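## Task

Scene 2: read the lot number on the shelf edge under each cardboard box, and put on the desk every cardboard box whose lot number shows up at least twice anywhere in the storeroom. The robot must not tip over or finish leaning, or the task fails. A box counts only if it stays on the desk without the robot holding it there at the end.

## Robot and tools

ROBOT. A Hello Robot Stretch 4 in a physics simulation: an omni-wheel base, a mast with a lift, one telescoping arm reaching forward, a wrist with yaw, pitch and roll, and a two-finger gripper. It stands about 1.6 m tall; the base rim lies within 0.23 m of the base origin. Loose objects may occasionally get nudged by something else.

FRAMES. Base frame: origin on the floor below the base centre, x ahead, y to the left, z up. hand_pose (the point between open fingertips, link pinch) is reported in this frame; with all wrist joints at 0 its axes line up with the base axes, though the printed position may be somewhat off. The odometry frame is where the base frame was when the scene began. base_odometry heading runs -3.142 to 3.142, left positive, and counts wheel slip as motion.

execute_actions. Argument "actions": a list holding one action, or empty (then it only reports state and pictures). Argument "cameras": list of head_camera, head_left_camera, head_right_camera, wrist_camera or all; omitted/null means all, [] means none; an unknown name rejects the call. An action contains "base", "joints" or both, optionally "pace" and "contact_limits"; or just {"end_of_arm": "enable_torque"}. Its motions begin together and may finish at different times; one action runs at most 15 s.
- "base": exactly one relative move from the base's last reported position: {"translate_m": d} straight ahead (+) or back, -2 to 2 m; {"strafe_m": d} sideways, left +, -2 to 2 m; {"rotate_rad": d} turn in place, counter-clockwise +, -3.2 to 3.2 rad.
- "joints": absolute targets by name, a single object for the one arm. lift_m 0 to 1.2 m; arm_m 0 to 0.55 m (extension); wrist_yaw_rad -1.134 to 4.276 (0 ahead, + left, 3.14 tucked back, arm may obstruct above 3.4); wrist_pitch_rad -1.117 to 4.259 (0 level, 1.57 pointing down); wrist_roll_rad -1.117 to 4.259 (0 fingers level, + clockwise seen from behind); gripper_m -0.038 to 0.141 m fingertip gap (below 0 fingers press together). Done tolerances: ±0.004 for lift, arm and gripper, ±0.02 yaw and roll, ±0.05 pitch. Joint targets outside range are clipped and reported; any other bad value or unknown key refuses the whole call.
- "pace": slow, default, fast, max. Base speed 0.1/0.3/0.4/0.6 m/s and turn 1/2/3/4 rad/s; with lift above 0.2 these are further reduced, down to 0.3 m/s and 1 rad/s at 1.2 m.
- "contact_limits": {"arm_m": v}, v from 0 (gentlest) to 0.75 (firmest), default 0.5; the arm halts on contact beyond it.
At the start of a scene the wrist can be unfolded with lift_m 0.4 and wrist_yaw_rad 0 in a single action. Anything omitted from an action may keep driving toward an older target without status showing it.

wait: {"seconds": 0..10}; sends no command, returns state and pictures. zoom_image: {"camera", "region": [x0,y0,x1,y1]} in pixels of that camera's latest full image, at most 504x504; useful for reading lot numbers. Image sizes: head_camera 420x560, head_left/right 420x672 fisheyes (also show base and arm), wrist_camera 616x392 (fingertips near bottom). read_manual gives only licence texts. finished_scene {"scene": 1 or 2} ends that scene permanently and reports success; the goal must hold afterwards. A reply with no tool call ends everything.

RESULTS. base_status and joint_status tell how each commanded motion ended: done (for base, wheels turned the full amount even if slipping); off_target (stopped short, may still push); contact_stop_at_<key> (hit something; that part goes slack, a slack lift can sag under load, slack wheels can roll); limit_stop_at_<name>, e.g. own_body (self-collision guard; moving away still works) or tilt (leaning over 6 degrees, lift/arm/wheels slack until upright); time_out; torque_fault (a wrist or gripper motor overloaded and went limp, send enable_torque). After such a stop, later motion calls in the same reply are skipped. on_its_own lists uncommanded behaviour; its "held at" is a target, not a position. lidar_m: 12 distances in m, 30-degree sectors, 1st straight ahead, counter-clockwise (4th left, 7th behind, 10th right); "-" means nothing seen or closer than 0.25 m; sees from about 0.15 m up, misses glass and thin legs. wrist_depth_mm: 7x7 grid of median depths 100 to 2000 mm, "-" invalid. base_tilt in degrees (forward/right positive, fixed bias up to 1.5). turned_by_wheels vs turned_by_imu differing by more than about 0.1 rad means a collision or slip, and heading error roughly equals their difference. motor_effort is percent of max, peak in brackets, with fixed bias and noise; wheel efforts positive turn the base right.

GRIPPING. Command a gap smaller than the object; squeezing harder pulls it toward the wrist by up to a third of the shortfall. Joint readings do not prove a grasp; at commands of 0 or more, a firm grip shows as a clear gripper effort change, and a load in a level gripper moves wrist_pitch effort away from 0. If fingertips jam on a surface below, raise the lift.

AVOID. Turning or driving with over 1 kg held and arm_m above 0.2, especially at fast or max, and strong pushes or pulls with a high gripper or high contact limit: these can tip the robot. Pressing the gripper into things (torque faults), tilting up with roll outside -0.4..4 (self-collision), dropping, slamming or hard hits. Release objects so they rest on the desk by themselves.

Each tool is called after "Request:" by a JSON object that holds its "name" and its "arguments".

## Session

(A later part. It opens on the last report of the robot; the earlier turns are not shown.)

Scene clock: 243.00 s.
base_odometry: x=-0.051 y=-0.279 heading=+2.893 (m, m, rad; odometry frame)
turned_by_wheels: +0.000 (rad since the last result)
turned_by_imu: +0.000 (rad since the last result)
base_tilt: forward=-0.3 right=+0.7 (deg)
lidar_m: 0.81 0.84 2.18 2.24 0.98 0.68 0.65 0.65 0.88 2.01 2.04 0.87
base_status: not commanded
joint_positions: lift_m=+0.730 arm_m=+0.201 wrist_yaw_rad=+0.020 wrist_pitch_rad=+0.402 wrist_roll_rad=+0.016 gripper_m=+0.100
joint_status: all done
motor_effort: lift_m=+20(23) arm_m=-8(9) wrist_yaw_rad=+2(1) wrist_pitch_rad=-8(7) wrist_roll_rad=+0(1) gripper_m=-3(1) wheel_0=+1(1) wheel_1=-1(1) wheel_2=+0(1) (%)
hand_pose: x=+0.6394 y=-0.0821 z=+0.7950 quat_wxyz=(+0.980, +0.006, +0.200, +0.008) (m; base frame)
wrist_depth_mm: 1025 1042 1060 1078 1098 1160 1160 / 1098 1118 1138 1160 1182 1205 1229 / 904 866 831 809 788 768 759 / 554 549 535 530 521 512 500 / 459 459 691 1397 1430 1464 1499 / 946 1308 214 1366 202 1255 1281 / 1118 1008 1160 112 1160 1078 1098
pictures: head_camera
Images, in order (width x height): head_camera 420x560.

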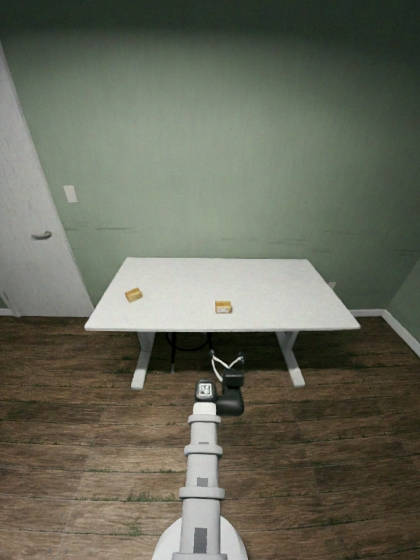

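Request:
{"name": "execute_actions", "arguments": {"actions": [{"base":{"strafe_m":-1.5},"joints":{"lift_m":0.35,"arm_m":0,"wrist_roll_rad":1.57,"wrist_yaw_rad":0.1,"wrist_pitch_rad":0},"pace":"max"}], "cameras": ["head_left_camera"]}}

Scene clock: 257.60 s.
base_odometry: x=+0.318 y=+1.174 heading=+2.893 (m, m, rad; odometry frame)
turned_by_wheels: +0.000 (rad since the last result)
turned_by_imu: -0.004 (rad since the last result)
base_tilt: forward=-0.2 right=+0.9 (deg)
lidar_m: 1.66 1.08 1.23 2.81 0.87 0.74 2.02 0.80 0.56 0.52 0.53 0.68
base_status: done
joint_positions: lift_m=+0.350 arm_m=+0.001 wrist_yaw_rad=+0.100 wrist_pitch_rad=+0.002 wrist_roll_rad=+1.570 gripper_m=+0.100
joint_status: all done
motor_effort: lift_m=+15(18) arm_m=-8(8) wrist_yaw_rad=+0(6) wrist_pitch_rad=-6(14) wrist_roll_rad=+2(1) gripper_m=-2(2) wheel_0=+0(10) wheel_1=+0(12) wheel_2=+0(1) (%)
hand_pose: x=+0.4681 y=-0.0582 z=+0.5277 quat_wxyz=(+0.707, +0.706, +0.036, +0.034) (m; base frame)
wrist_depth_mm: 891 904 931 931 946 878 676 / 1336 1430 1430 1430 1464 960 683 / 1464 1430 1397 1464 1464 1008 699 / 1430 1464 1430 1499 1464 1008 699 / 1464 1397 1464 1464 1464 1008 699 / 1430 1464 215 1464 198 976 699 / 1464 1430 1464 112 1499 946 707
pictures: head_left_camera
Images, in order (width x height): head_left_camera 420x672.

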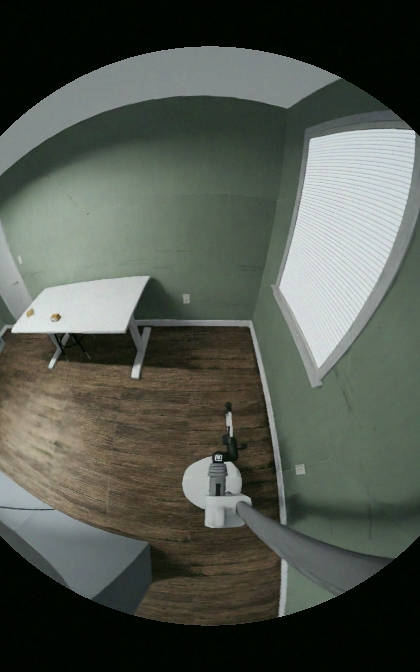

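Request:
{"name": "execute_actions", "arguments": {"actions": [{"base":{"translate_m":-1.7},"pace":"max"}], "cameras": ["head_left_camera"]}}

Scene clock: 268.33 s.
base_odometry: x=+1.966 y=+0.756 heading=+2.893 (m, m, rad; odometry frame)
turned_by_wheels: +0.000 (rad since the last result)
turned_by_imu: +0.000 (rad since the last result)
base_tilt: forward=-0.2 right=+0.5 (deg)
lidar_m: 2.07 0.75 0.90 1.75 0.54 0.37 0.33 0.35 0.47 0.60 0.62 0.83
base_status: done
joint_positions: lift_m=+0.350 arm_m=+0.001 wrist_yaw_rad=+0.100 wrist_pitch_rad=+0.002 wrist_roll_rad=+1.570 gripper_m=+0.100
joint_status: not commanded
motor_effort: lift_m=+15(15) arm_m=-8(8) wrist_yaw_rad=+0(1) wrist_pitch_rad=-6(7) wrist_roll_rad=+2(2) gripper_m=-1(1) wheel_0=+0(9) wheel_1=+0(4) wheel_2=+1(13) (%)
hand_pose: x=+0.4680 y=-0.0582 z=+0.5277 quat_wxyz=(+0.707, +0.706, +0.036, +0.034) (m; base frame)
wrist_depth_mm: 1078 1118 1138 1160 1182 946 676 / 1661 1708 1808 1863 1618 960 691 / - - - - 1808 976 691 / - - - - 1863 976 707 / - - - - 1661 991 691 / - - 215 - 199 1008 699 / - - - 112 1863 931 699
pictures: head_left_camera
Images, in order (width x height): head_left_camera 420x672.

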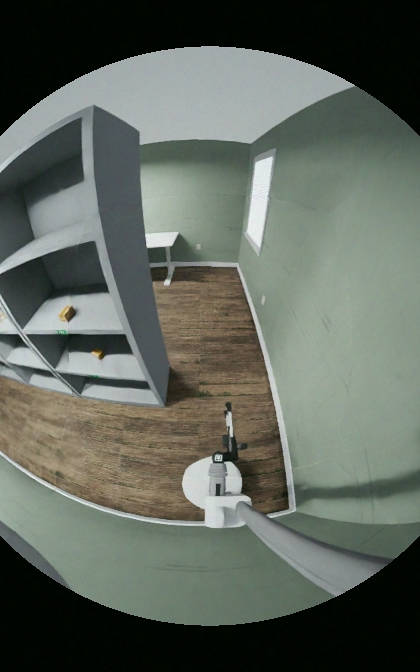

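Request:
{"name": "zoom_image", "arguments": {"camera": "head_left_camera", "region": [0, 290, 140, 400]}}

Request:
{"name": "execute_actions", "arguments": {"actions": [{"base":{"rotate_rad":0.045},"pace":"max"}], "cameras": []}}

Request:
{"name": "execute_actions", "arguments": {"actions": [{"base":{"strafe_m":1.2},"joints":{"lift_m":0.57},"pace":"max"}]}}

Region (0, 290, 140, 400) of head_left_camera's 420x672 image, scaled by 3.600, with more detail than that image has; it fills the top 396 rows of this view, and the rest is white.

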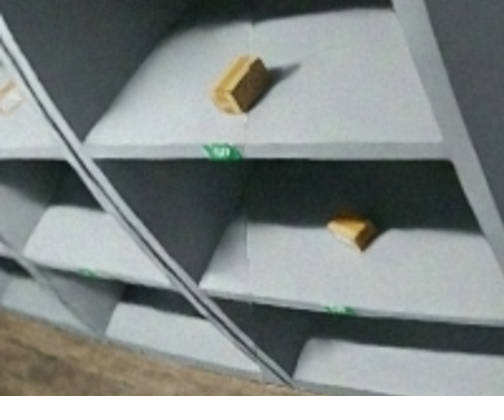

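Scene clock: 278.37 s.
base_odometry: x=+1.966 y=+0.756 heading=+2.938 (m, m, rad; odometry frame)
turned_by_wheels: +0.045 (rad since the last result)
turned_by_imu: +0.045 (rad since the last result)
base_tilt: forward=-0.3 right=+0.6 (deg)
lidar_m: 2.36 0.75 0.92 1.40 0.49 0.36 0.34 0.35 0.49 0.61 0.63 0.88
base_status: done
joint_positions: lift_m=+0.350 arm_m=+0.001 wrist_yaw_rad=+0.100 wrist_pitch_rad=+0.002 wrist_roll_rad=+1.570 gripper_m=+0.100
joint_status: not commanded
motor_effort: lift_m=+15(15) arm_m=-8(7) wrist_yaw_rad=+0(2) wrist_pitch_rad=-7(7) wrist_roll_rad=+2(2) gripper_m=+1(1) wheel_0=+1(5) wheel_1=+1(6) wheel_2=-1(5) (%)
hand_pose: x=+0.4680 y=-0.0582 z=+0.5277 quat_wxyz=(+0.707, +0.706, +0.036, +0.035) (m; base frame)
wrist_depth_mm: 1229 1308 1308 1336 1336 960 668 / 1921 - - - 1708 960 683 / - - - - 1863 960 691 / - - - - 1921 976 707 / - - - - 1661 991 707 / - - 216 - 199 991 707 / - - - 112 1921 904 699
pictures: none
No camera images: the call's "cameras" was empty. Leave "cameras" out to get every camera's image.

Scene clock: 281.93 s.
base_odometry: x=+1.724 y=-0.419 heading=+2.938 (m, m, rad; odometry frame)
turned_by_wheels: +0.000 (rad since the last result)
turned_by_imu: +0.005 (rad since the last result)
base_tilt: forward=-0.3 right=+0.7 (deg)
lidar_m: 0.63 0.66 0.93 1.40 0.51 0.36 0.33 0.35 0.48 1.39 0.91 0.66
base_status: done
joint_positions: lift_m=+0.570 arm_m=+0.001 wrist_yaw_rad=+0.100 wrist_pitch_rad=+0.002 wrist_roll_rad=+1.570 gripper_m=+0.100
joint_status: all done
motor_effort: lift_m=+20(23) arm_m=-7(8) wrist_yaw_rad=+1(1) wrist_pitch_rad=-8(7) wrist_roll_rad=+1(1) gripper_m=+1(0) wheel_0=+0(11) wheel_1=-1(10) wheel_2=-1(2) (%)
hand_pose: x=+0.4680 y=-0.0582 z=+0.7474 quat_wxyz=(+0.707, +0.706, +0.036, +0.035) (m; base frame)
wrist_depth_mm: 627 496 820 842 554 442 854 / 809 500 854 866 707 449 878 / 820 500 842 854 732 459 866 / 831 496 866 866 741 462 904 / 831 492 809 866 676 462 798 / 521 413 215 535 199 442 496 / 413 415 418 112 433 436 445
pictures: head_camera, head_left_camera, head_right_camera, wrist_camera
Images, in order (width x height): head_camera 420x560, head_left_camera 420x672, head_right_camera 420x672, wrist_camera 616x392.

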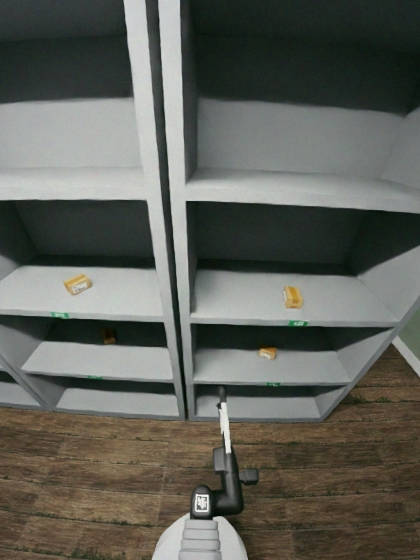

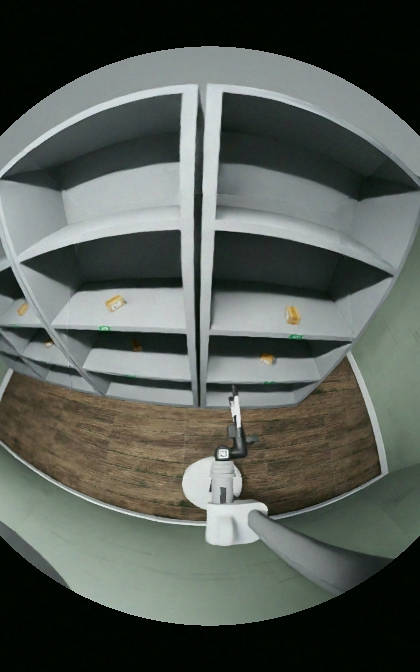

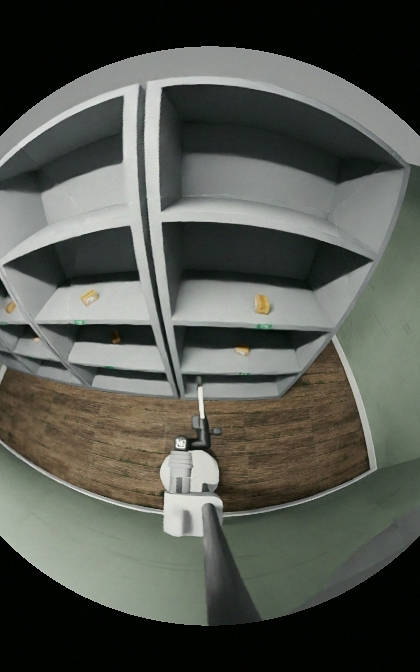

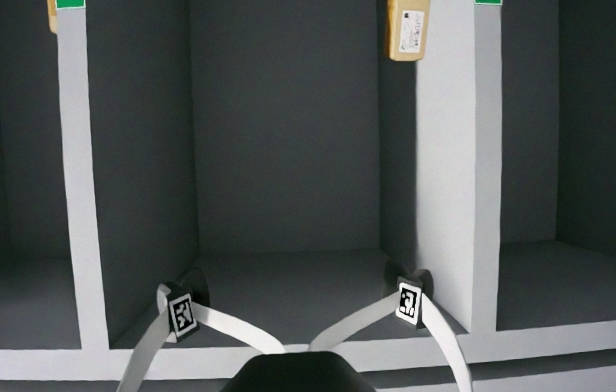

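Request:
{"name": "zoom_image", "arguments": {"camera": "head_camera", "region": [240, 300, 340, 400]}}

Request:
{"name": "zoom_image", "arguments": {"camera": "head_camera", "region": [30, 295, 130, 395]}}

Region (240, 300, 340, 400) of head_camera's 420x560 image, scaled by 5.040, with more detail than that image has.

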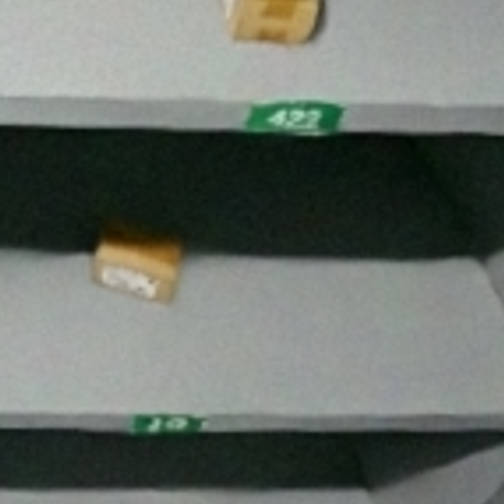

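Region (30, 295, 130, 395) of head_camera's 420x560 image, scaled by 5.040, with more detail than that image has.

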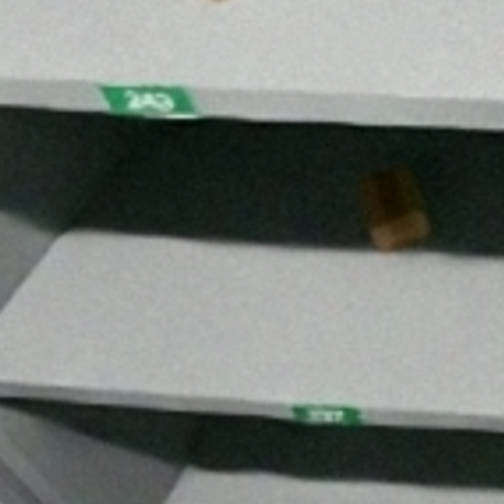

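Request:
{"name": "execute_actions", "arguments": {"actions": [{"joints":{"wrist_yaw_rad":-0.3},"pace":"max"}], "cameras": ["wrist_camera"]}}

Request:
{"name": "execute_actions", "arguments": {"actions": [{"base":{"strafe_m":0.75},"joints":{"wrist_yaw_rad":-0.1},"pace":"max"}], "cameras": ["wrist_camera","head_camera"]}}

Scene clock: 319.80 s.
base_odometry: x=+1.724 y=-0.419 heading=+2.938 (m, m, rad; odometry frame)
turned_by_wheels: +0.000 (rad since the last result)
turned_by_imu: +0.000 (rad since the last result)
base_tilt: forward=-0.3 right=+0.5 (deg)
lidar_m: 0.62 0.67 0.91 1.41 0.51 0.35 0.32 0.36 0.50 1.37 0.91 0.67
base_status: not commanded
joint_positions: lift_m=+0.570 arm_m=+0.001 wrist_yaw_rad=-0.300 wrist_pitch_rad=+0.002 wrist_roll_rad=+1.570 gripper_m=+0.100
joint_status: all done
motor_effort: lift_m=+20(20) arm_m=-7(8) wrist_yaw_rad=-1(7) wrist_pitch_rad=-6(7) wrist_roll_rad=+2(2) gripper_m=+0(1) wheel_0=+0(0) wheel_1=+0(1) wheel_2=-1(1) (%)
hand_pose: x=+0.4221 y=-0.1686 z=+0.7474 quat_wxyz=(+0.699, +0.699, -0.105, -0.106) (m; base frame)
wrist_depth_mm: 788 668 820 831 732 854 820 / 917 661 960 1008 707 1025 878 / 960 603 991 1025 732 1025 878 / 946 549 931 976 640 976 917 / 904 535 917 931 668 917 904 / 854 445 215 878 198 504 878 / 820 424 831 112 759 452 854
pictures: wrist_camera
Images, in order (width x height): wrist_camera 616x392.

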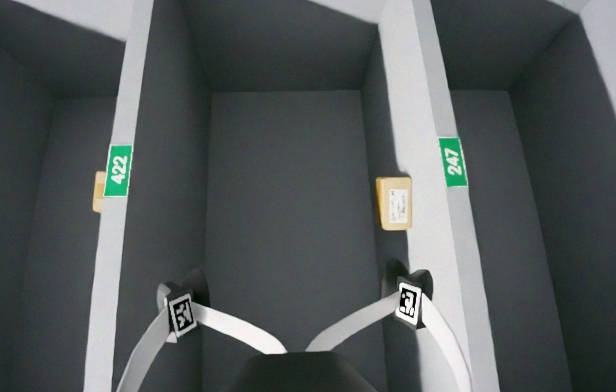

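Scene clock: 322.73 s.
base_odometry: x=+1.572 y=-1.153 heading=+2.938 (m, m, rad; odometry frame)
turned_by_wheels: +0.000 (rad since the last result)
turned_by_imu: +0.003 (rad since the last result)
base_tilt: forward=-0.1 right=+0.6 (deg)
lidar_m: 0.63 0.66 0.92 1.39 0.50 0.35 0.34 0.37 0.50 1.40 0.91 0.66
base_status: done
joint_positions: lift_m=+0.570 arm_m=+0.001 wrist_yaw_rad=-0.100 wrist_pitch_rad=+0.002 wrist_roll_rad=+1.570 gripper_m=+0.100
joint_status: all done
motor_effort: lift_m=+20(20) arm_m=-7(7) wrist_yaw_rad=+1(8) wrist_pitch_rad=-6(5) wrist_roll_rad=+1(2) gripper_m=-2(0) wheel_0=-1(9) wheel_1=-1(9) wheel_2=-1(1) (%)
hand_pose: x=+0.4505 y=-0.1158 z=+0.7474 quat_wxyz=(+0.707, +0.706, -0.035, -0.036) (m; base frame)
wrist_depth_mm: 732 500 750 768 699 741 788 / 891 508 904 931 715 931 866 / 891 500 917 917 723 946 878 / 866 496 891 904 668 500 904 / 854 484 866 878 640 504 891 / 842 418 216 878 198 508 904 / 820 410 842 112 768 433 866
pictures: head_camera, wrist_camera
Images, in order (width x height): head_camera 420x560, wrist_camera 616x392.

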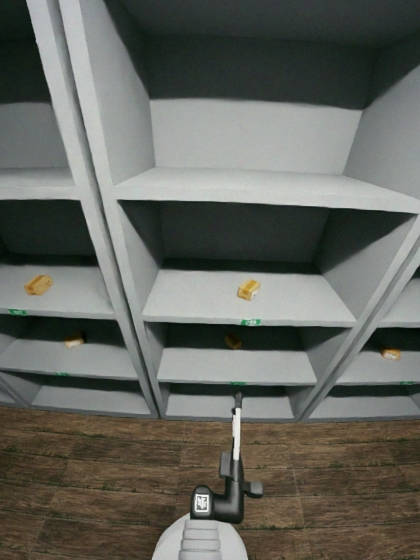

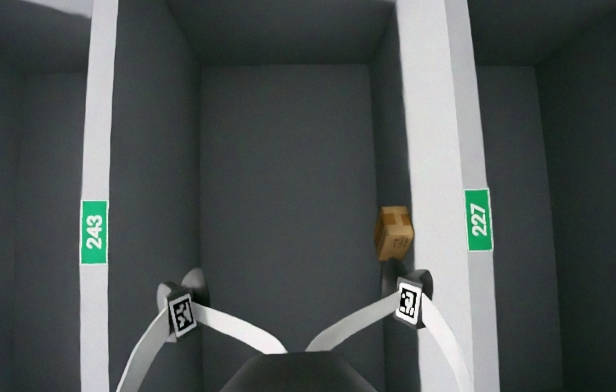

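Request:
{"name": "execute_actions", "arguments": {"actions": [{"base":{"strafe_m":1.15},"joints":{"wrist_yaw_rad":-0.4},"pace":"max"}], "cameras": ["wrist_camera","head_camera"]}}

Request:
{"name": "execute_actions", "arguments": {"actions": [{"joints":{"wrist_yaw_rad":0.95},"pace":"max"}], "cameras": ["wrist_camera"]}}

Scene clock: 340.77 s.
base_odometry: x=+1.339 y=-2.280 heading=+2.938 (m, m, rad; odometry frame)
turned_by_wheels: +0.000 (rad since the last result)
turned_by_imu: +0.005 (rad since the last result)
base_tilt: forward=-0.4 right=+0.7 (deg)
lidar_m: 0.63 0.66 0.93 1.00 0.49 0.35 0.34 0.32 0.49 1.39 0.92 0.65
base_status: done
joint_positions: lift_m=+0.570 arm_m=+0.001 wrist_yaw_rad=-0.400 wrist_pitch_rad=+0.002 wrist_roll_rad=+1.570 gripper_m=+0.100
joint_status: all done
motor_effort: lift_m=+20(20) arm_m=-7(7) wrist_yaw_rad=+1(7) wrist_pitch_rad=-8(8) wrist_roll_rad=+2(1) gripper_m=-1(1) wheel_0=+1(11) wheel_1=+0(9) wheel_2=-1(1) (%)
hand_pose: x=+0.4039 y=-0.1928 z=+0.7474 quat_wxyz=(+0.693, +0.693, -0.140, -0.141) (m; base frame)
wrist_depth_mm: 750 750 778 788 778 809 798 / 891 842 904 931 798 960 866 / 991 654 1060 1078 732 1098 878 / 976 591 991 1025 732 1060 904 / 904 585 946 976 661 946 904 / 878 473 216 904 199 904 891 / 820 433 842 112 759 488 866
pictures: head_camera, wrist_camera
Images, in order (width x height): head_camera 420x560, wrist_camera 616x392.

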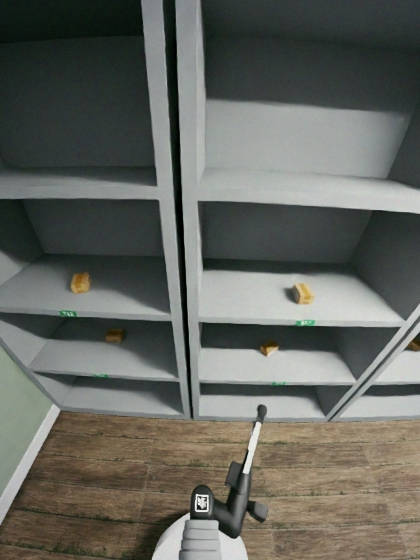

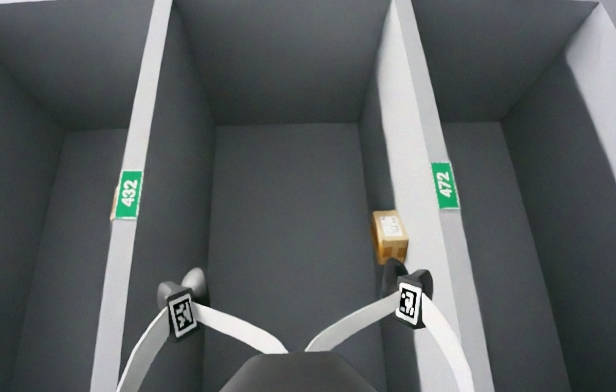

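Scene clock: 342.03 s.
base_odometry: x=+1.339 y=-2.280 heading=+2.938 (m, m, rad; odometry frame)
turned_by_wheels: +0.000 (rad since the last result)
turned_by_imu: +0.000 (rad since the last result)
base_tilt: forward=-0.3 right=+0.7 (deg)
lidar_m: 0.62 0.67 0.94 1.00 0.50 0.35 0.34 0.35 0.50 1.36 0.91 0.65
base_status: not commanded
joint_positions: lift_m=+0.570 arm_m=+0.001 wrist_yaw_rad=+0.950 wrist_pitch_rad=+0.002 wrist_roll_rad=+1.570 gripper_m=+0.100
joint_status: all done
motor_effort: lift_m=+20(19) arm_m=-7(7) wrist_yaw_rad=+1(9) wrist_pitch_rad=-5(6) wrist_roll_rad=+2(1) gripper_m=-1(1) wheel_0=+1(1) wheel_1=+0(0) wheel_2=-1(1) (%)
hand_pose: x=+0.4112 y=+0.1837 z=+0.7474 quat_wxyz=(+0.630, +0.628, +0.324, +0.323) (m; base frame)
wrist_depth_mm: 340 462 809 809 591 377 831 / 621 504 904 960 707 452 866 / 991 500 1042 1098 732 1098 878 / 991 654 1138 1255 750 1205 891 / 976 1098 1098 1160 991 1118 904 / 1008 1025 215 1060 198 1060 1008 / 976 976 991 112 1008 991 991
pictures: wrist_camera
Images, in order (width x height): wrist_camera 616x392.

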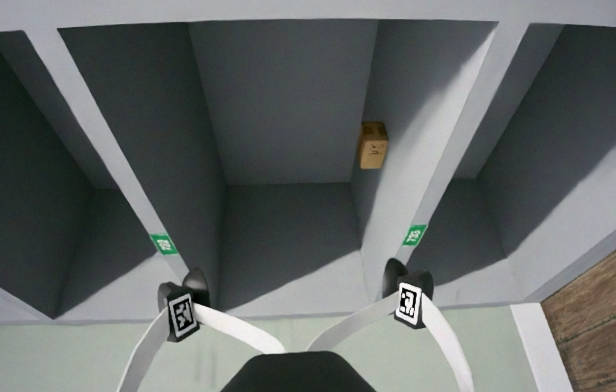

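Request:
{"name": "zoom_image", "arguments": {"camera": "wrist_camera", "region": [130, 215, 200, 275]}}

Request:
{"name": "zoom_image", "arguments": {"camera": "wrist_camera", "region": [380, 205, 450, 265]}}

Region (130, 215, 200, 275) of wrist_camera's 616x392 image, scaled by 7.200; it fills the top 432 rows of this view, and the rest is white.

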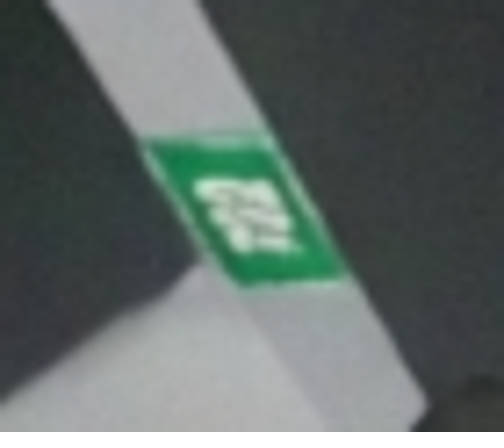

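Region (380, 205, 450, 265) of wrist_camera's 616x392 image, scaled by 7.200; it fills the top 432 rows of this view, and the rest is white.

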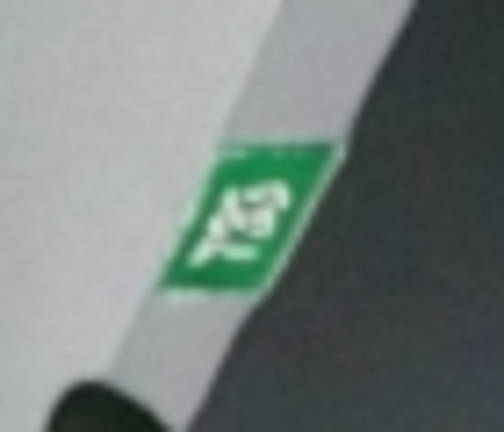

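Request:
{"name": "execute_actions", "arguments": {"actions": [{"base":{"strafe_m":0.35},"joints":{"wrist_yaw_rad":0.6},"pace":"max"}], "cameras": ["wrist_camera","head_camera"]}}

Scene clock: 364.93 s.
base_odometry: x=+1.268 y=-2.622 heading=+2.938 (m, m, rad; odometry frame)
turned_by_wheels: +0.000 (rad since the last result)
turned_by_imu: +0.002 (rad since the last result)
base_tilt: forward=-0.3 right=+0.8 (deg)
lidar_m: 0.63 0.67 0.67 0.65 0.50 0.33 0.33 0.36 0.49 1.40 0.92 0.67
base_status: done
joint_positions: lift_m=+0.570 arm_m=+0.001 wrist_yaw_rad=+0.600 wrist_pitch_rad=+0.002 wrist_roll_rad=+1.570 gripper_m=+0.100
joint_status: all done
motor_effort: lift_m=+20(20) arm_m=-7(7) wrist_yaw_rad=+0(6) wrist_pitch_rad=-6(7) wrist_roll_rad=+2(1) gripper_m=+0(1) wheel_0=-1(10) wheel_1=+1(8) wheel_2=-1(0) (%)
hand_pose: x=+0.4596 y=+0.0908 z=+0.7474 quat_wxyz=(+0.676, +0.675, +0.210, +0.208) (m; base frame)
wrist_depth_mm: 330 500 741 759 699 382 768 / 351 504 788 820 723 392 831 / 820 500 854 891 647 452 878 / 917 496 946 1008 732 496 904 / 960 530 976 1060 668 1025 891 / 831 539 215 891 199 854 854 / 750 668 759 112 750 768 778
pictures: head_camera, wrist_camera
Images, in order (width x height): head_camera 420x560, wrist_camera 616x392.

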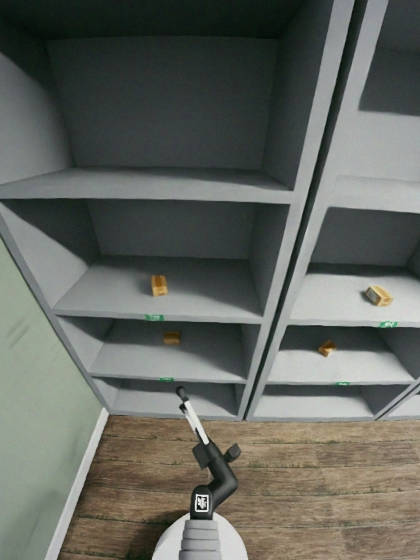

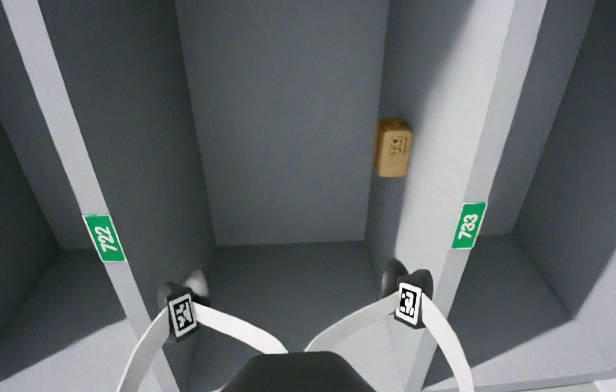

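Request:
{"name": "execute_actions", "arguments": {"actions": [{"base":{"strafe_m":-1.56},"joints":{"wrist_yaw_rad":0.05,"wrist_roll_rad":0.016,"wrist_pitch_rad":0.4,"lift_m":0.5,"gripper_m":0.13},"pace":"max"}], "cameras": ["wrist_camera","head_camera"]}}

Scene clock: 380.03 s.
base_odometry: x=+1.584 y=-1.095 heading=+2.938 (m, m, rad; odometry frame)
turned_by_wheels: +0.000 (rad since the last result)
turned_by_imu: -0.005 (rad since the last result)
base_tilt: forward=-0.4 right=+0.7 (deg)
lidar_m: 0.62 0.66 0.92 1.36 0.50 0.36 0.33 0.36 0.48 1.37 0.91 0.64
base_status: done
joint_positions: lift_m=+0.500 arm_m=+0.001 wrist_yaw_rad=+0.050 wrist_pitch_rad=+0.402 wrist_roll_rad=+0.016 gripper_m=+0.130
joint_status: all done
motor_effort: lift_m=+16(16) arm_m=-7(8) wrist_yaw_rad=+0(7) wrist_pitch_rad=-5(7) wrist_roll_rad=-2(5) gripper_m=-1(0) wheel_0=+0(13) wheel_1=-1(12) wheel_2=+0(1) (%)
hand_pose: x=+0.4417 y=-0.0740 z=+0.5655 quat_wxyz=(+0.980, +0.003, +0.200, +0.023) (m; base frame)
wrist_depth_mm: 564 759 768 768 778 759 621 / 569 798 809 831 831 809 609 / 554 691 661 603 640 621 564 / 455 445 449 442 452 442 442 / 544 809 991 991 991 917 627 / 554 217 931 931 842 820 634 / 564 683 768 112 788 750 647
pictures: head_camera, wrist_camera
Images, in order (width x height): head_camera 420x560, wrist_camera 616x392.

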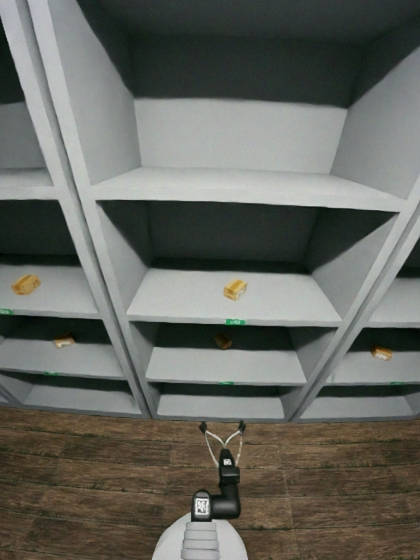

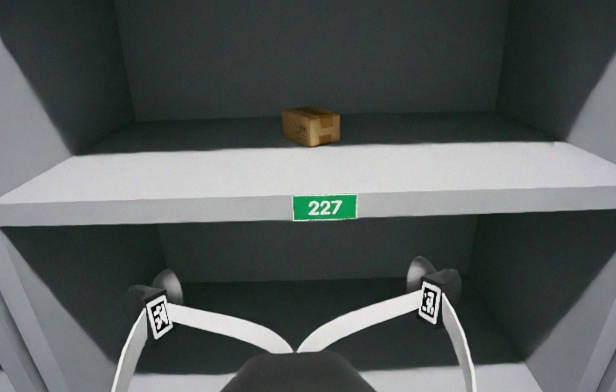

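Request:
{"name": "execute_actions", "arguments": {"actions": [{"base":{"strafe_m":-0.13},"joints":{"wrist_yaw_rad":0.45,"arm_m":0.27,"lift_m":0.497,"gripper_m":0.14},"pace":"max"}], "cameras": ["wrist_camera","head_left_camera"]}}

Scene clock: 394.40 s.
base_odometry: x=+1.611 y=-0.967 heading=+2.938 (m, m, rad; odometry frame)
turned_by_wheels: +0.000 (rad since the last result)
turned_by_imu: +0.000 (rad since the last result)
base_tilt: forward=-0.2 right=+0.7 (deg)
lidar_m: 0.62 0.66 0.92 1.39 0.49 0.36 0.33 0.36 0.48 1.42 0.90 0.66
base_status: done
joint_positions: lift_m=+0.497 arm_m=+0.269 wrist_yaw_rad=+0.450 wrist_pitch_rad=+0.402 wrist_roll_rad=+0.016 gripper_m=+0.140
joint_status: all done
motor_effort: lift_m=+15(14) arm_m=+8(9) wrist_yaw_rad=+0(8) wrist_pitch_rad=-6(6) wrist_roll_rad=-1(1) gripper_m=+1(3) wheel_0=+1(12) wheel_1=+0(11) wheel_2=+0(2) (%)
hand_pose: x=+0.7166 y=+0.0368 z=+0.5626 quat_wxyz=(+0.955, -0.037, +0.196, +0.217) (m; base frame)
wrist_depth_mm: 455 559 603 549 500 462 433 / 462 580 647 585 530 484 455 / 469 574 647 597 554 512 477 / 436 433 427 392 338 404 397 / 320 319 315 312 307 301 296 / 253 212 250 247 224 230 236 / 484 215 209 112 208 198 199
pictures: head_left_camera, wrist_camera
Images, in order (width x height): head_left_camera 420x672, wrist_camera 616x392.

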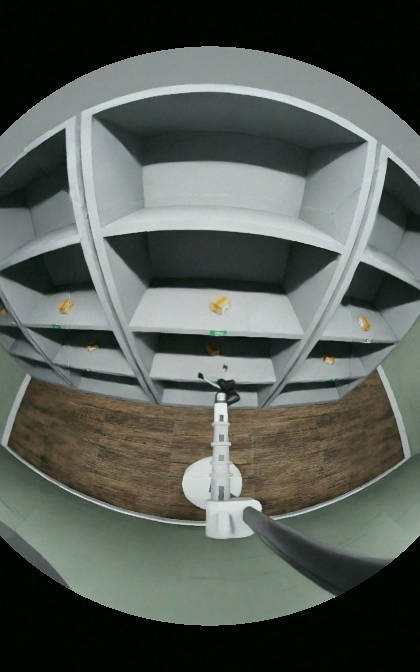

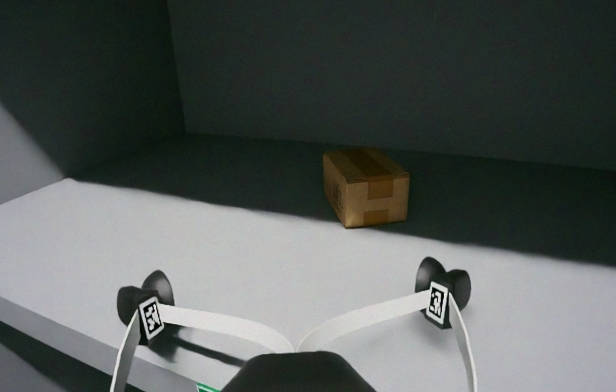

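Request:
{"name": "execute_actions", "arguments": {"actions": [{"joints":{"arm_m":0.45},"pace":"fast"}], "cameras": ["wrist_camera"]}}

Scene clock: 408.27 s.
base_odometry: x=+1.611 y=-0.967 heading=+2.938 (m, m, rad; odometry frame)
turned_by_wheels: +0.000 (rad since the last result)
turned_by_imu: +0.000 (rad since the last result)
base_tilt: forward=-0.4 right=+0.7 (deg)
lidar_m: 0.61 0.64 0.91 1.40 0.50 0.36 0.34 0.36 0.49 1.38 0.91 0.66
base_status: not commanded
joint_positions: lift_m=+0.497 arm_m=+0.449 wrist_yaw_rad=+0.450 wrist_pitch_rad=+0.402 wrist_roll_rad=+0.016 gripper_m=+0.140
joint_status: all done
motor_effort: lift_m=+15(15) arm_m=+8(7) wrist_yaw_rad=+0(0) wrist_pitch_rad=-6(7) wrist_roll_rad=+0(0) gripper_m=+1(1) wheel_0=+2(2) wheel_1=+1(0) wheel_2=+0(0) (%)
hand_pose: x=+0.8966 y=+0.0368 z=+0.5626 quat_wxyz=(+0.955, -0.037, +0.196, +0.217) (m; base frame)
wrist_depth_mm: 455 455 407 368 343 314 293 / 462 484 439 392 359 329 309 / 473 530 466 421 384 349 324 / 439 436 424 418 387 359 342 / 319 319 286 228 304 301 297 / 252 211 186 180 224 229 236 / 209 205 206 112 207 198 197
pictures: wrist_camera
Images, in order (width x height): wrist_camera 616x392.

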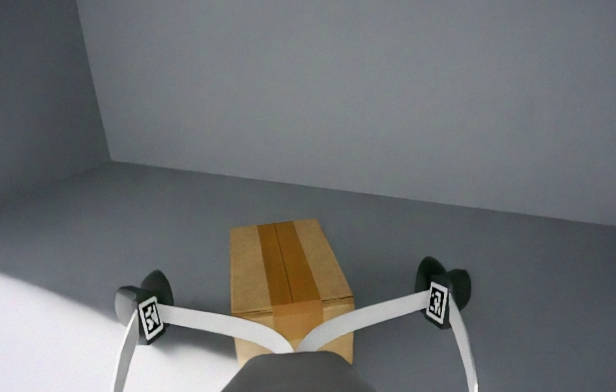

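Request:
{"name": "execute_actions", "arguments": {"actions": [{"joints":{"gripper_m":0.022},"pace":"fast"}], "cameras": ["wrist_camera"]}}

Request:
{"name": "execute_actions", "arguments": {"actions": [{"joints":{"lift_m":0.525},"pace":"fast"}], "cameras": ["wrist_camera"]}}

Scene clock: 415.90 s.
base_odometry: x=+1.611 y=-0.967 heading=+2.938 (m, m, rad; odometry frame)
turned_by_wheels: +0.000 (rad since the last result)
turned_by_imu: +0.000 (rad since the last result)
base_tilt: forward=-0.2 right=+0.7 (deg)
lidar_m: 0.62 0.66 0.92 1.38 0.51 0.36 0.35 0.36 0.48 1.38 0.92 0.66
base_status: not commanded
joint_positions: lift_m=+0.497 arm_m=+0.449 wrist_yaw_rad=+0.450 wrist_pitch_rad=+0.403 wrist_roll_rad=+0.016 gripper_m=+0.022
joint_status: all done
motor_effort: lift_m=+15(15) arm_m=+8(8) wrist_yaw_rad=+1(1) wrist_pitch_rad=-9(7) wrist_roll_rad=+0(0) gripper_m=-19(17) wheel_0=+2(1) wheel_1=+0(1) wheel_2=+0(0) (%)
hand_pose: x=+0.8965 y=+0.0367 z=+0.5623 quat_wxyz=(+0.955, -0.037, +0.197, +0.217) (m; base frame)
wrist_depth_mm: 452 455 410 373 343 314 293 / 466 488 436 397 357 329 309 / 466 525 466 421 379 347 325 / 436 427 421 415 389 362 343 / 317 315 298 209 304 298 294 / 250 250 183 173 185 237 235 / 208 182 202 112 202 196 201
pictures: wrist_camera
Images, in order (width x height): wrist_camera 616x392.

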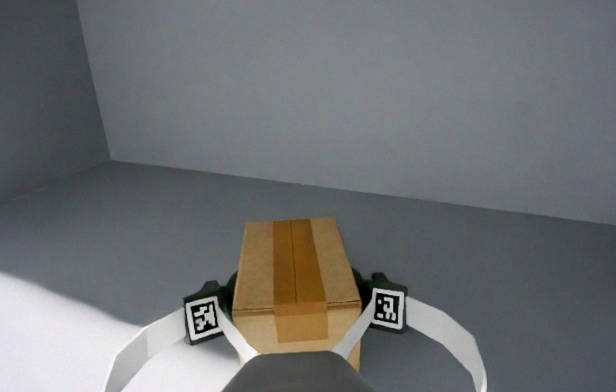

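Scene clock: 416.67 s.
base_odometry: x=+1.611 y=-0.967 heading=+2.938 (m, m, rad; odometry frame)
turned_by_wheels: +0.000 (rad since the last result)
turned_by_imu: +0.000 (rad since the last result)
base_tilt: forward=-0.3 right=+0.7 (deg)
lidar_m: 0.63 0.66 0.90 1.38 0.51 0.36 0.35 0.36 0.49 1.40 0.93 0.65
base_status: not commanded
joint_positions: lift_m=+0.525 arm_m=+0.449 wrist_yaw_rad=+0.450 wrist_pitch_rad=+0.403 wrist_roll_rad=+0.016 gripper_m=+0.022
joint_status: all done
motor_effort: lift_m=+21(22) arm_m=+8(8) wrist_yaw_rad=+0(0) wrist_pitch_rad=-8(9) wrist_roll_rad=+0(2) gripper_m=-18(19) wheel_0=+1(2) wheel_1=+0(0) wheel_2=+0(0) (%)
hand_pose: x=+0.8965 y=+0.0367 z=+0.5897 quat_wxyz=(+0.955, -0.037, +0.197, +0.217) (m; base frame)
wrist_depth_mm: 452 455 407 370 342 315 296 / 466 488 436 397 359 329 306 / 469 530 469 421 382 347 324 / 469 500 477 442 404 368 342 / 370 368 345 210 353 345 340 / 290 290 182 173 185 277 273 / 242 198 234 112 233 229 229
pictures: wrist_camera
Images, in order (width x height): wrist_camera 616x392.

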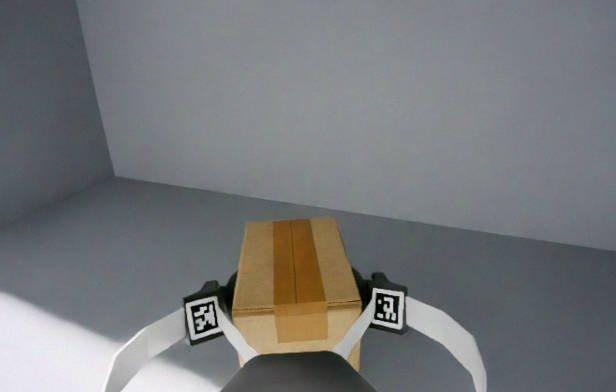

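Request:
{"name": "execute_actions", "arguments": {"actions": [{"joints":{"arm_m":0.0},"pace":"max"}], "cameras": []}}

Request:
{"name": "execute_actions", "arguments": {"actions": [{"base":{"strafe_m":-1.82},"joints":{"lift_m":0.25},"pace":"max"}], "cameras": ["head_left_camera"]}}

Scene clock: 431.33 s.
base_odometry: x=+1.611 y=-0.967 heading=+2.938 (m, m, rad; odometry frame)
turned_by_wheels: +0.000 (rad since the last result)
turned_by_imu: +0.000 (rad since the last result)
base_tilt: forward=-0.3 right=+0.6 (deg)
lidar_m: 0.62 0.67 0.91 1.38 0.51 0.35 0.32 0.33 0.47 1.38 0.92 0.67
base_status: not commanded
joint_positions: lift_m=+0.525 arm_m=+0.001 wrist_yaw_rad=+0.450 wrist_pitch_rad=+0.404 wrist_roll_rad=+0.016 gripper_m=+0.022
joint_status: all done
motor_effort: lift_m=+21(21) arm_m=-8(7) wrist_yaw_rad=+0(0) wrist_pitch_rad=-10(11) wrist_roll_rad=+1(2) gripper_m=-16(20) wheel_0=+2(2) wheel_1=+0(0) wheel_2=+0(0) (%)
hand_pose: x=+0.4492 y=+0.0367 z=+0.5896 quat_wxyz=(+0.955, -0.037, +0.197, +0.217) (m; base frame)
wrist_depth_mm: 500 564 778 809 750 691 640 / 539 574 798 854 788 715 668 / 699 603 741 732 715 715 676 / 1281 597 530 488 477 469 462 / 1255 654 788 209 430 389 364 / 960 707 183 172 185 891 831 / 878 452 778 112 778 759 778
pictures: none
No camera images: the call's "cameras" was empty. Leave "cameras" out to get every camera's image.

Scene clock: 436.33 s.
base_odometry: x=+1.979 y=+0.815 heading=+2.938 (m, m, rad; odometry frame)
turned_by_wheels: +0.000 (rad since the last result)
turned_by_imu: -0.005 (rad since the last result)
base_tilt: forward=-0.4 right=+0.5 (deg)
lidar_m: 2.18 0.79 0.90 1.43 0.51 0.35 0.34 0.35 0.49 0.53 0.57 0.80
base_status: done
joint_positions: lift_m=+0.250 arm_m=+0.001 wrist_yaw_rad=+0.450 wrist_pitch_rad=+0.403 wrist_roll_rad=+0.016 gripper_m=+0.022
joint_status: all done
motor_effort: lift_m=+16(18) arm_m=-7(8) wrist_yaw_rad=+1(1) wrist_pitch_rad=-9(11) wrist_roll_rad=+1(0) gripper_m=-17(18) wheel_0=+1(10) wheel_1=+1(10) wheel_2=-1(1) (%)
hand_pose: x=+0.4492 y=+0.0367 z=+0.3151 quat_wxyz=(+0.955, -0.037, +0.197, +0.217) (m; base frame)
wrist_depth_mm: 504 580 798 - - - - / 1182 591 820 - - - - / 1255 615 831 1756 1661 1576 1576 / 991 647 878 1138 1138 1098 1060 / 759 683 768 208 831 820 798 / 676 676 183 172 184 654 634 / 569 351 549 112 544 539 539
pictures: head_left_camera
Images, in order (width x height): head_left_camera 420x672.

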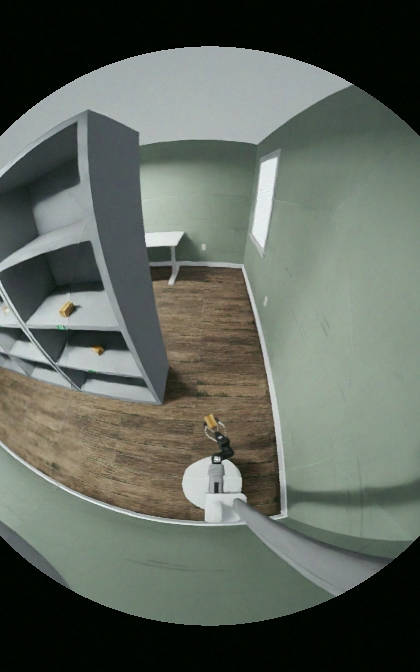

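Request:
{"name": "execute_actions", "arguments": {"actions": [{"base":{"translate_m":2.0},"joints":{"lift_m":0.74},"pace":"max"}], "cameras": ["head_left_camera"]}}

Request:
{"name": "execute_actions", "arguments": {"actions": [{"base":{"strafe_m":0.72},"joints":{"arm_m":0.4,"wrist_yaw_rad":1.0},"pace":"max"}], "cameras": ["head_camera","wrist_camera"]}}

Scene clock: 455.27 s.
base_odometry: x=+0.020 y=+1.220 heading=+2.938 (m, m, rad; odometry frame)
turned_by_wheels: +0.000 (rad since the last result)
turned_by_imu: +0.002 (rad since the last result)
base_tilt: forward=-0.3 right=+0.7 (deg)
lidar_m: 1.37 0.84 0.86 3.51 1.25 1.00 2.32 0.79 0.56 0.52 0.53 0.74
base_status: done
joint_positions: lift_m=+0.740 arm_m=+0.001 wrist_yaw_rad=+0.450 wrist_pitch_rad=+0.403 wrist_roll_rad=+0.016 gripper_m=+0.022
joint_status: all done
motor_effort: lift_m=+21(22) arm_m=-8(8) wrist_yaw_rad=+1(1) wrist_pitch_rad=-9(10) wrist_roll_rad=+0(0) gripper_m=-18(18) wheel_0=-1(5) wheel_1=-2(5) wheel_2=+1(13) (%)
hand_pose: x=+0.4492 y=+0.0367 z=+0.8048 quat_wxyz=(+0.955, -0.037, +0.197, +0.217) (m; base frame)
wrist_depth_mm: 1537 1366 1205 1098 1042 960 854 / 1618 1397 1281 1160 1098 976 904 / 946 917 1366 1205 1138 1025 960 / 683 1042 1499 1336 1229 1098 1025 / 1708 1756 1618 209 1281 1182 1060 / 1336 1397 183 173 185 1255 1118 / 1160 615 1160 112 1118 1118 1118
pictures: head_left_camera
Images, in order (width x height): head_left_camera 420x672.

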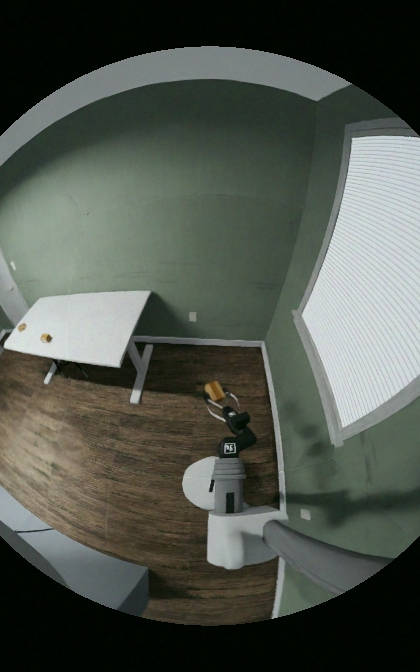

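Scene clock: 458.30 s.
base_odometry: x=-0.125 y=+0.514 heading=+2.938 (m, m, rad; odometry frame)
turned_by_wheels: +0.000 (rad since the last result)
turned_by_imu: +0.003 (rad since the last result)
base_tilt: forward=-0.1 right=+0.5 (deg)
lidar_m: 0.59 0.63 0.85 3.02 1.27 0.91 0.88 0.91 1.32 1.22 1.28 1.43
base_status: done
joint_positions: lift_m=+0.740 arm_m=+0.399 wrist_yaw_rad=+1.000 wrist_pitch_rad=+0.403 wrist_roll_rad=+0.016 gripper_m=+0.022
joint_status: all done
motor_effort: lift_m=+21(20) arm_m=+8(7) wrist_yaw_rad=+0(11) wrist_pitch_rad=-9(9) wrist_roll_rad=+0(1) gripper_m=-17(16) wheel_0=+0(14) wheel_1=-1(10) wheel_2=+1(1) (%)
hand_pose: x=+0.7865 y=+0.1760 z=+0.8048 quat_wxyz=(+0.861, -0.089, +0.180, +0.468) (m; base frame)
wrist_depth_mm: - - 1537 1098 866 683 585 / - - 1618 1205 878 715 609 / 1025 904 878 842 809 723 621 / 591 530 569 549 539 530 521 / 427 418 394 209 404 397 389 / 334 332 183 173 185 317 312 / 277 216 268 112 270 262 266
pictures: head_camera, wrist_camera
Images, in order (width x height): head_camera 420x560, wrist_camera 616x392.

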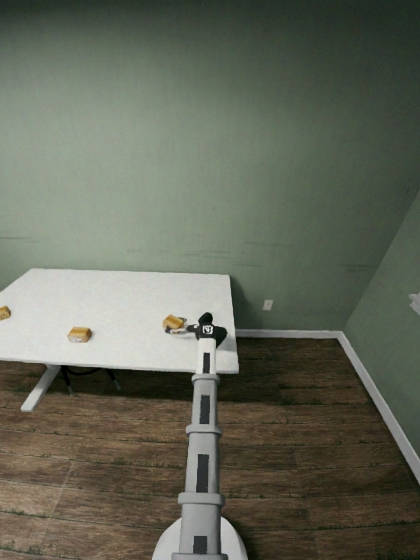

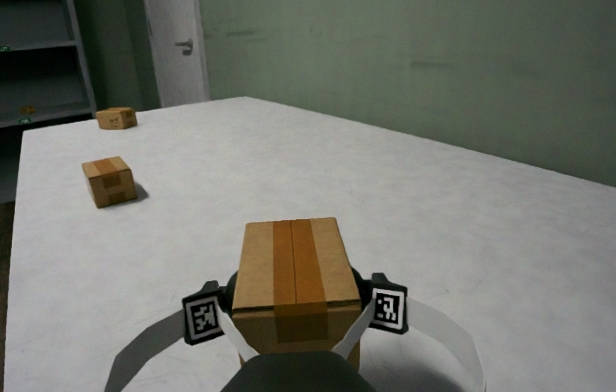

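Request:
{"name": "execute_actions", "arguments": {"actions": [{"joints":{"lift_m":0.689}}], "cameras": []}}

Request:
{"name": "execute_actions", "arguments": {"actions": [{"joints":{"lift_m":0.686,"gripper_m":0.075}}], "cameras": ["wrist_camera"]}}

Request:
{"name": "execute_actions", "arguments": {"actions": [{"joints":{"lift_m":0.76},"pace":"max"}], "cameras": ["wrist_camera","head_camera"]}}

Scene clock: 468.53 s.
base_odometry: x=-0.125 y=+0.514 heading=+2.938 (m, m, rad; odometry frame)
turned_by_wheels: +0.000 (rad since the last result)
turned_by_imu: +0.000 (rad since the last result)
base_tilt: forward=-0.3 right=+0.8 (deg)
lidar_m: 0.58 0.62 0.85 3.02 1.27 0.92 0.89 0.91 1.32 1.24 1.27 1.44
base_status: not commanded
joint_positions: lift_m=+0.689 arm_m=+0.399 wrist_yaw_rad=+1.000 wrist_pitch_rad=+0.403 wrist_roll_rad=+0.016 gripper_m=+0.022
joint_status: all done
motor_effort: lift_m=+14(19) arm_m=+8(8) wrist_yaw_rad=+1(1) wrist_pitch_rad=-9(10) wrist_roll_rad=+0(0) gripper_m=-18(18) wheel_0=+0(1) wheel_1=-1(1) wheel_2=+1(1) (%)
hand_pose: x=+0.7865 y=+0.1760 z=+0.7543 quat_wxyz=(+0.861, -0.089, +0.180, +0.468) (m; base frame)
wrist_depth_mm: - - 1537 1098 854 683 585 / - - 1464 1118 891 715 597 / 723 621 668 647 634 621 603 / 452 445 436 427 415 413 404 / 329 325 309 209 314 309 303 / 259 258 182 173 184 246 243 / 216 185 207 112 208 203 204
pictures: none
No camera images: the call's "cameras" was empty. Leave "cameras" out to get every camera's image.

Scene clock: 469.87 s.
base_odometry: x=-0.125 y=+0.514 heading=+2.938 (m, m, rad; odometry frame)
turned_by_wheels: +0.000 (rad since the last result)
turned_by_imu: +0.000 (rad since the last result)
base_tilt: forward=-0.3 right=+0.7 (deg)
lidar_m: 0.58 0.63 0.85 3.00 1.28 0.91 0.87 0.93 1.31 1.24 1.27 1.43
base_status: not commanded
joint_positions: lift_m=+0.686 arm_m=+0.399 wrist_yaw_rad=+1.000 wrist_pitch_rad=+0.403 wrist_roll_rad=+0.016 gripper_m=+0.075
joint_status: all done
motor_effort: lift_m=+14(14) arm_m=+8(8) wrist_yaw_rad=+2(0) wrist_pitch_rad=-6(9) wrist_roll_rad=+0(0) gripper_m=-3(18) wheel_0=+1(0) wheel_1=-1(1) wheel_2=+1(1) (%)
hand_pose: x=+0.7865 y=+0.1761 z=+0.7514 quat_wxyz=(+0.861, -0.089, +0.179, +0.468) (m; base frame)
wrist_depth_mm: - - 1576 1118 866 683 591 / - - 1464 1138 878 715 609 / 723 615 668 654 615 609 597 / 449 436 427 424 410 404 402 / 325 324 304 223 310 304 300 / 254 254 187 184 201 243 239 / 212 208 208 112 205 200 201
pictures: wrist_camera
Images, in order (width x height): wrist_camera 616x392.

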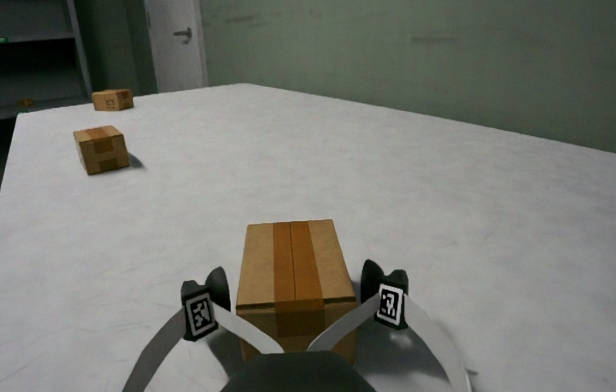

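Scene clock: 470.70 s.
base_odometry: x=-0.125 y=+0.514 heading=+2.938 (m, m, rad; odometry frame)
turned_by_wheels: +0.000 (rad since the last result)
turned_by_imu: +0.000 (rad since the last result)
base_tilt: forward=-0.1 right=+0.6 (deg)
lidar_m: 0.58 0.62 0.86 3.02 1.26 0.91 0.88 0.93 1.32 1.23 1.28 1.43
base_status: not commanded
joint_positions: lift_m=+0.760 arm_m=+0.399 wrist_yaw_rad=+1.000 wrist_pitch_rad=+0.402 wrist_roll_rad=+0.016 gripper_m=+0.075
joint_status: all done
motor_effort: lift_m=+20(23) arm_m=+8(8) wrist_yaw_rad=+0(1) wrist_pitch_rad=-6(6) wrist_roll_rad=-1(1) gripper_m=-1(1) wheel_0=+0(1) wheel_1=-1(1) wheel_2=+1(1) (%)
hand_pose: x=+0.7865 y=+0.1761 z=+0.8251 quat_wxyz=(+0.861, -0.089, +0.179, +0.468) (m; base frame)
wrist_depth_mm: - - 1537 1098 878 691 591 / - - 1708 1182 891 707 609 / 1098 976 946 931 878 723 627 / 668 564 615 597 603 585 569 / 466 459 459 449 445 433 430 / 366 362 199 286 202 349 343 / 303 298 297 112 293 286 293
pictures: head_camera, wrist_camera
Images, in order (width x height): head_camera 420x560, wrist_camera 616x392.

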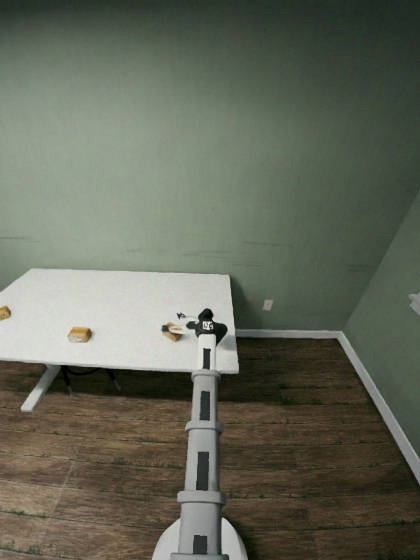

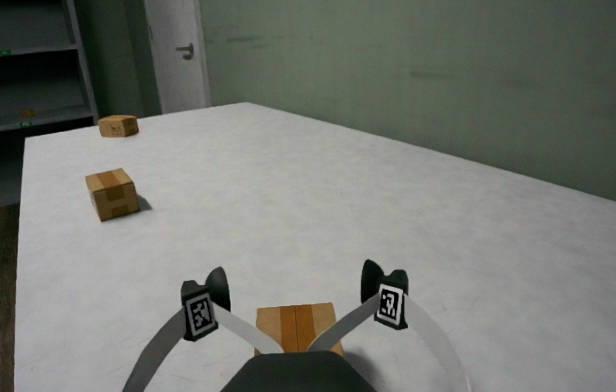

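Request:
{"name": "finished_scene", "arguments": {"scene": 2}}

The scene is finished: the task was done.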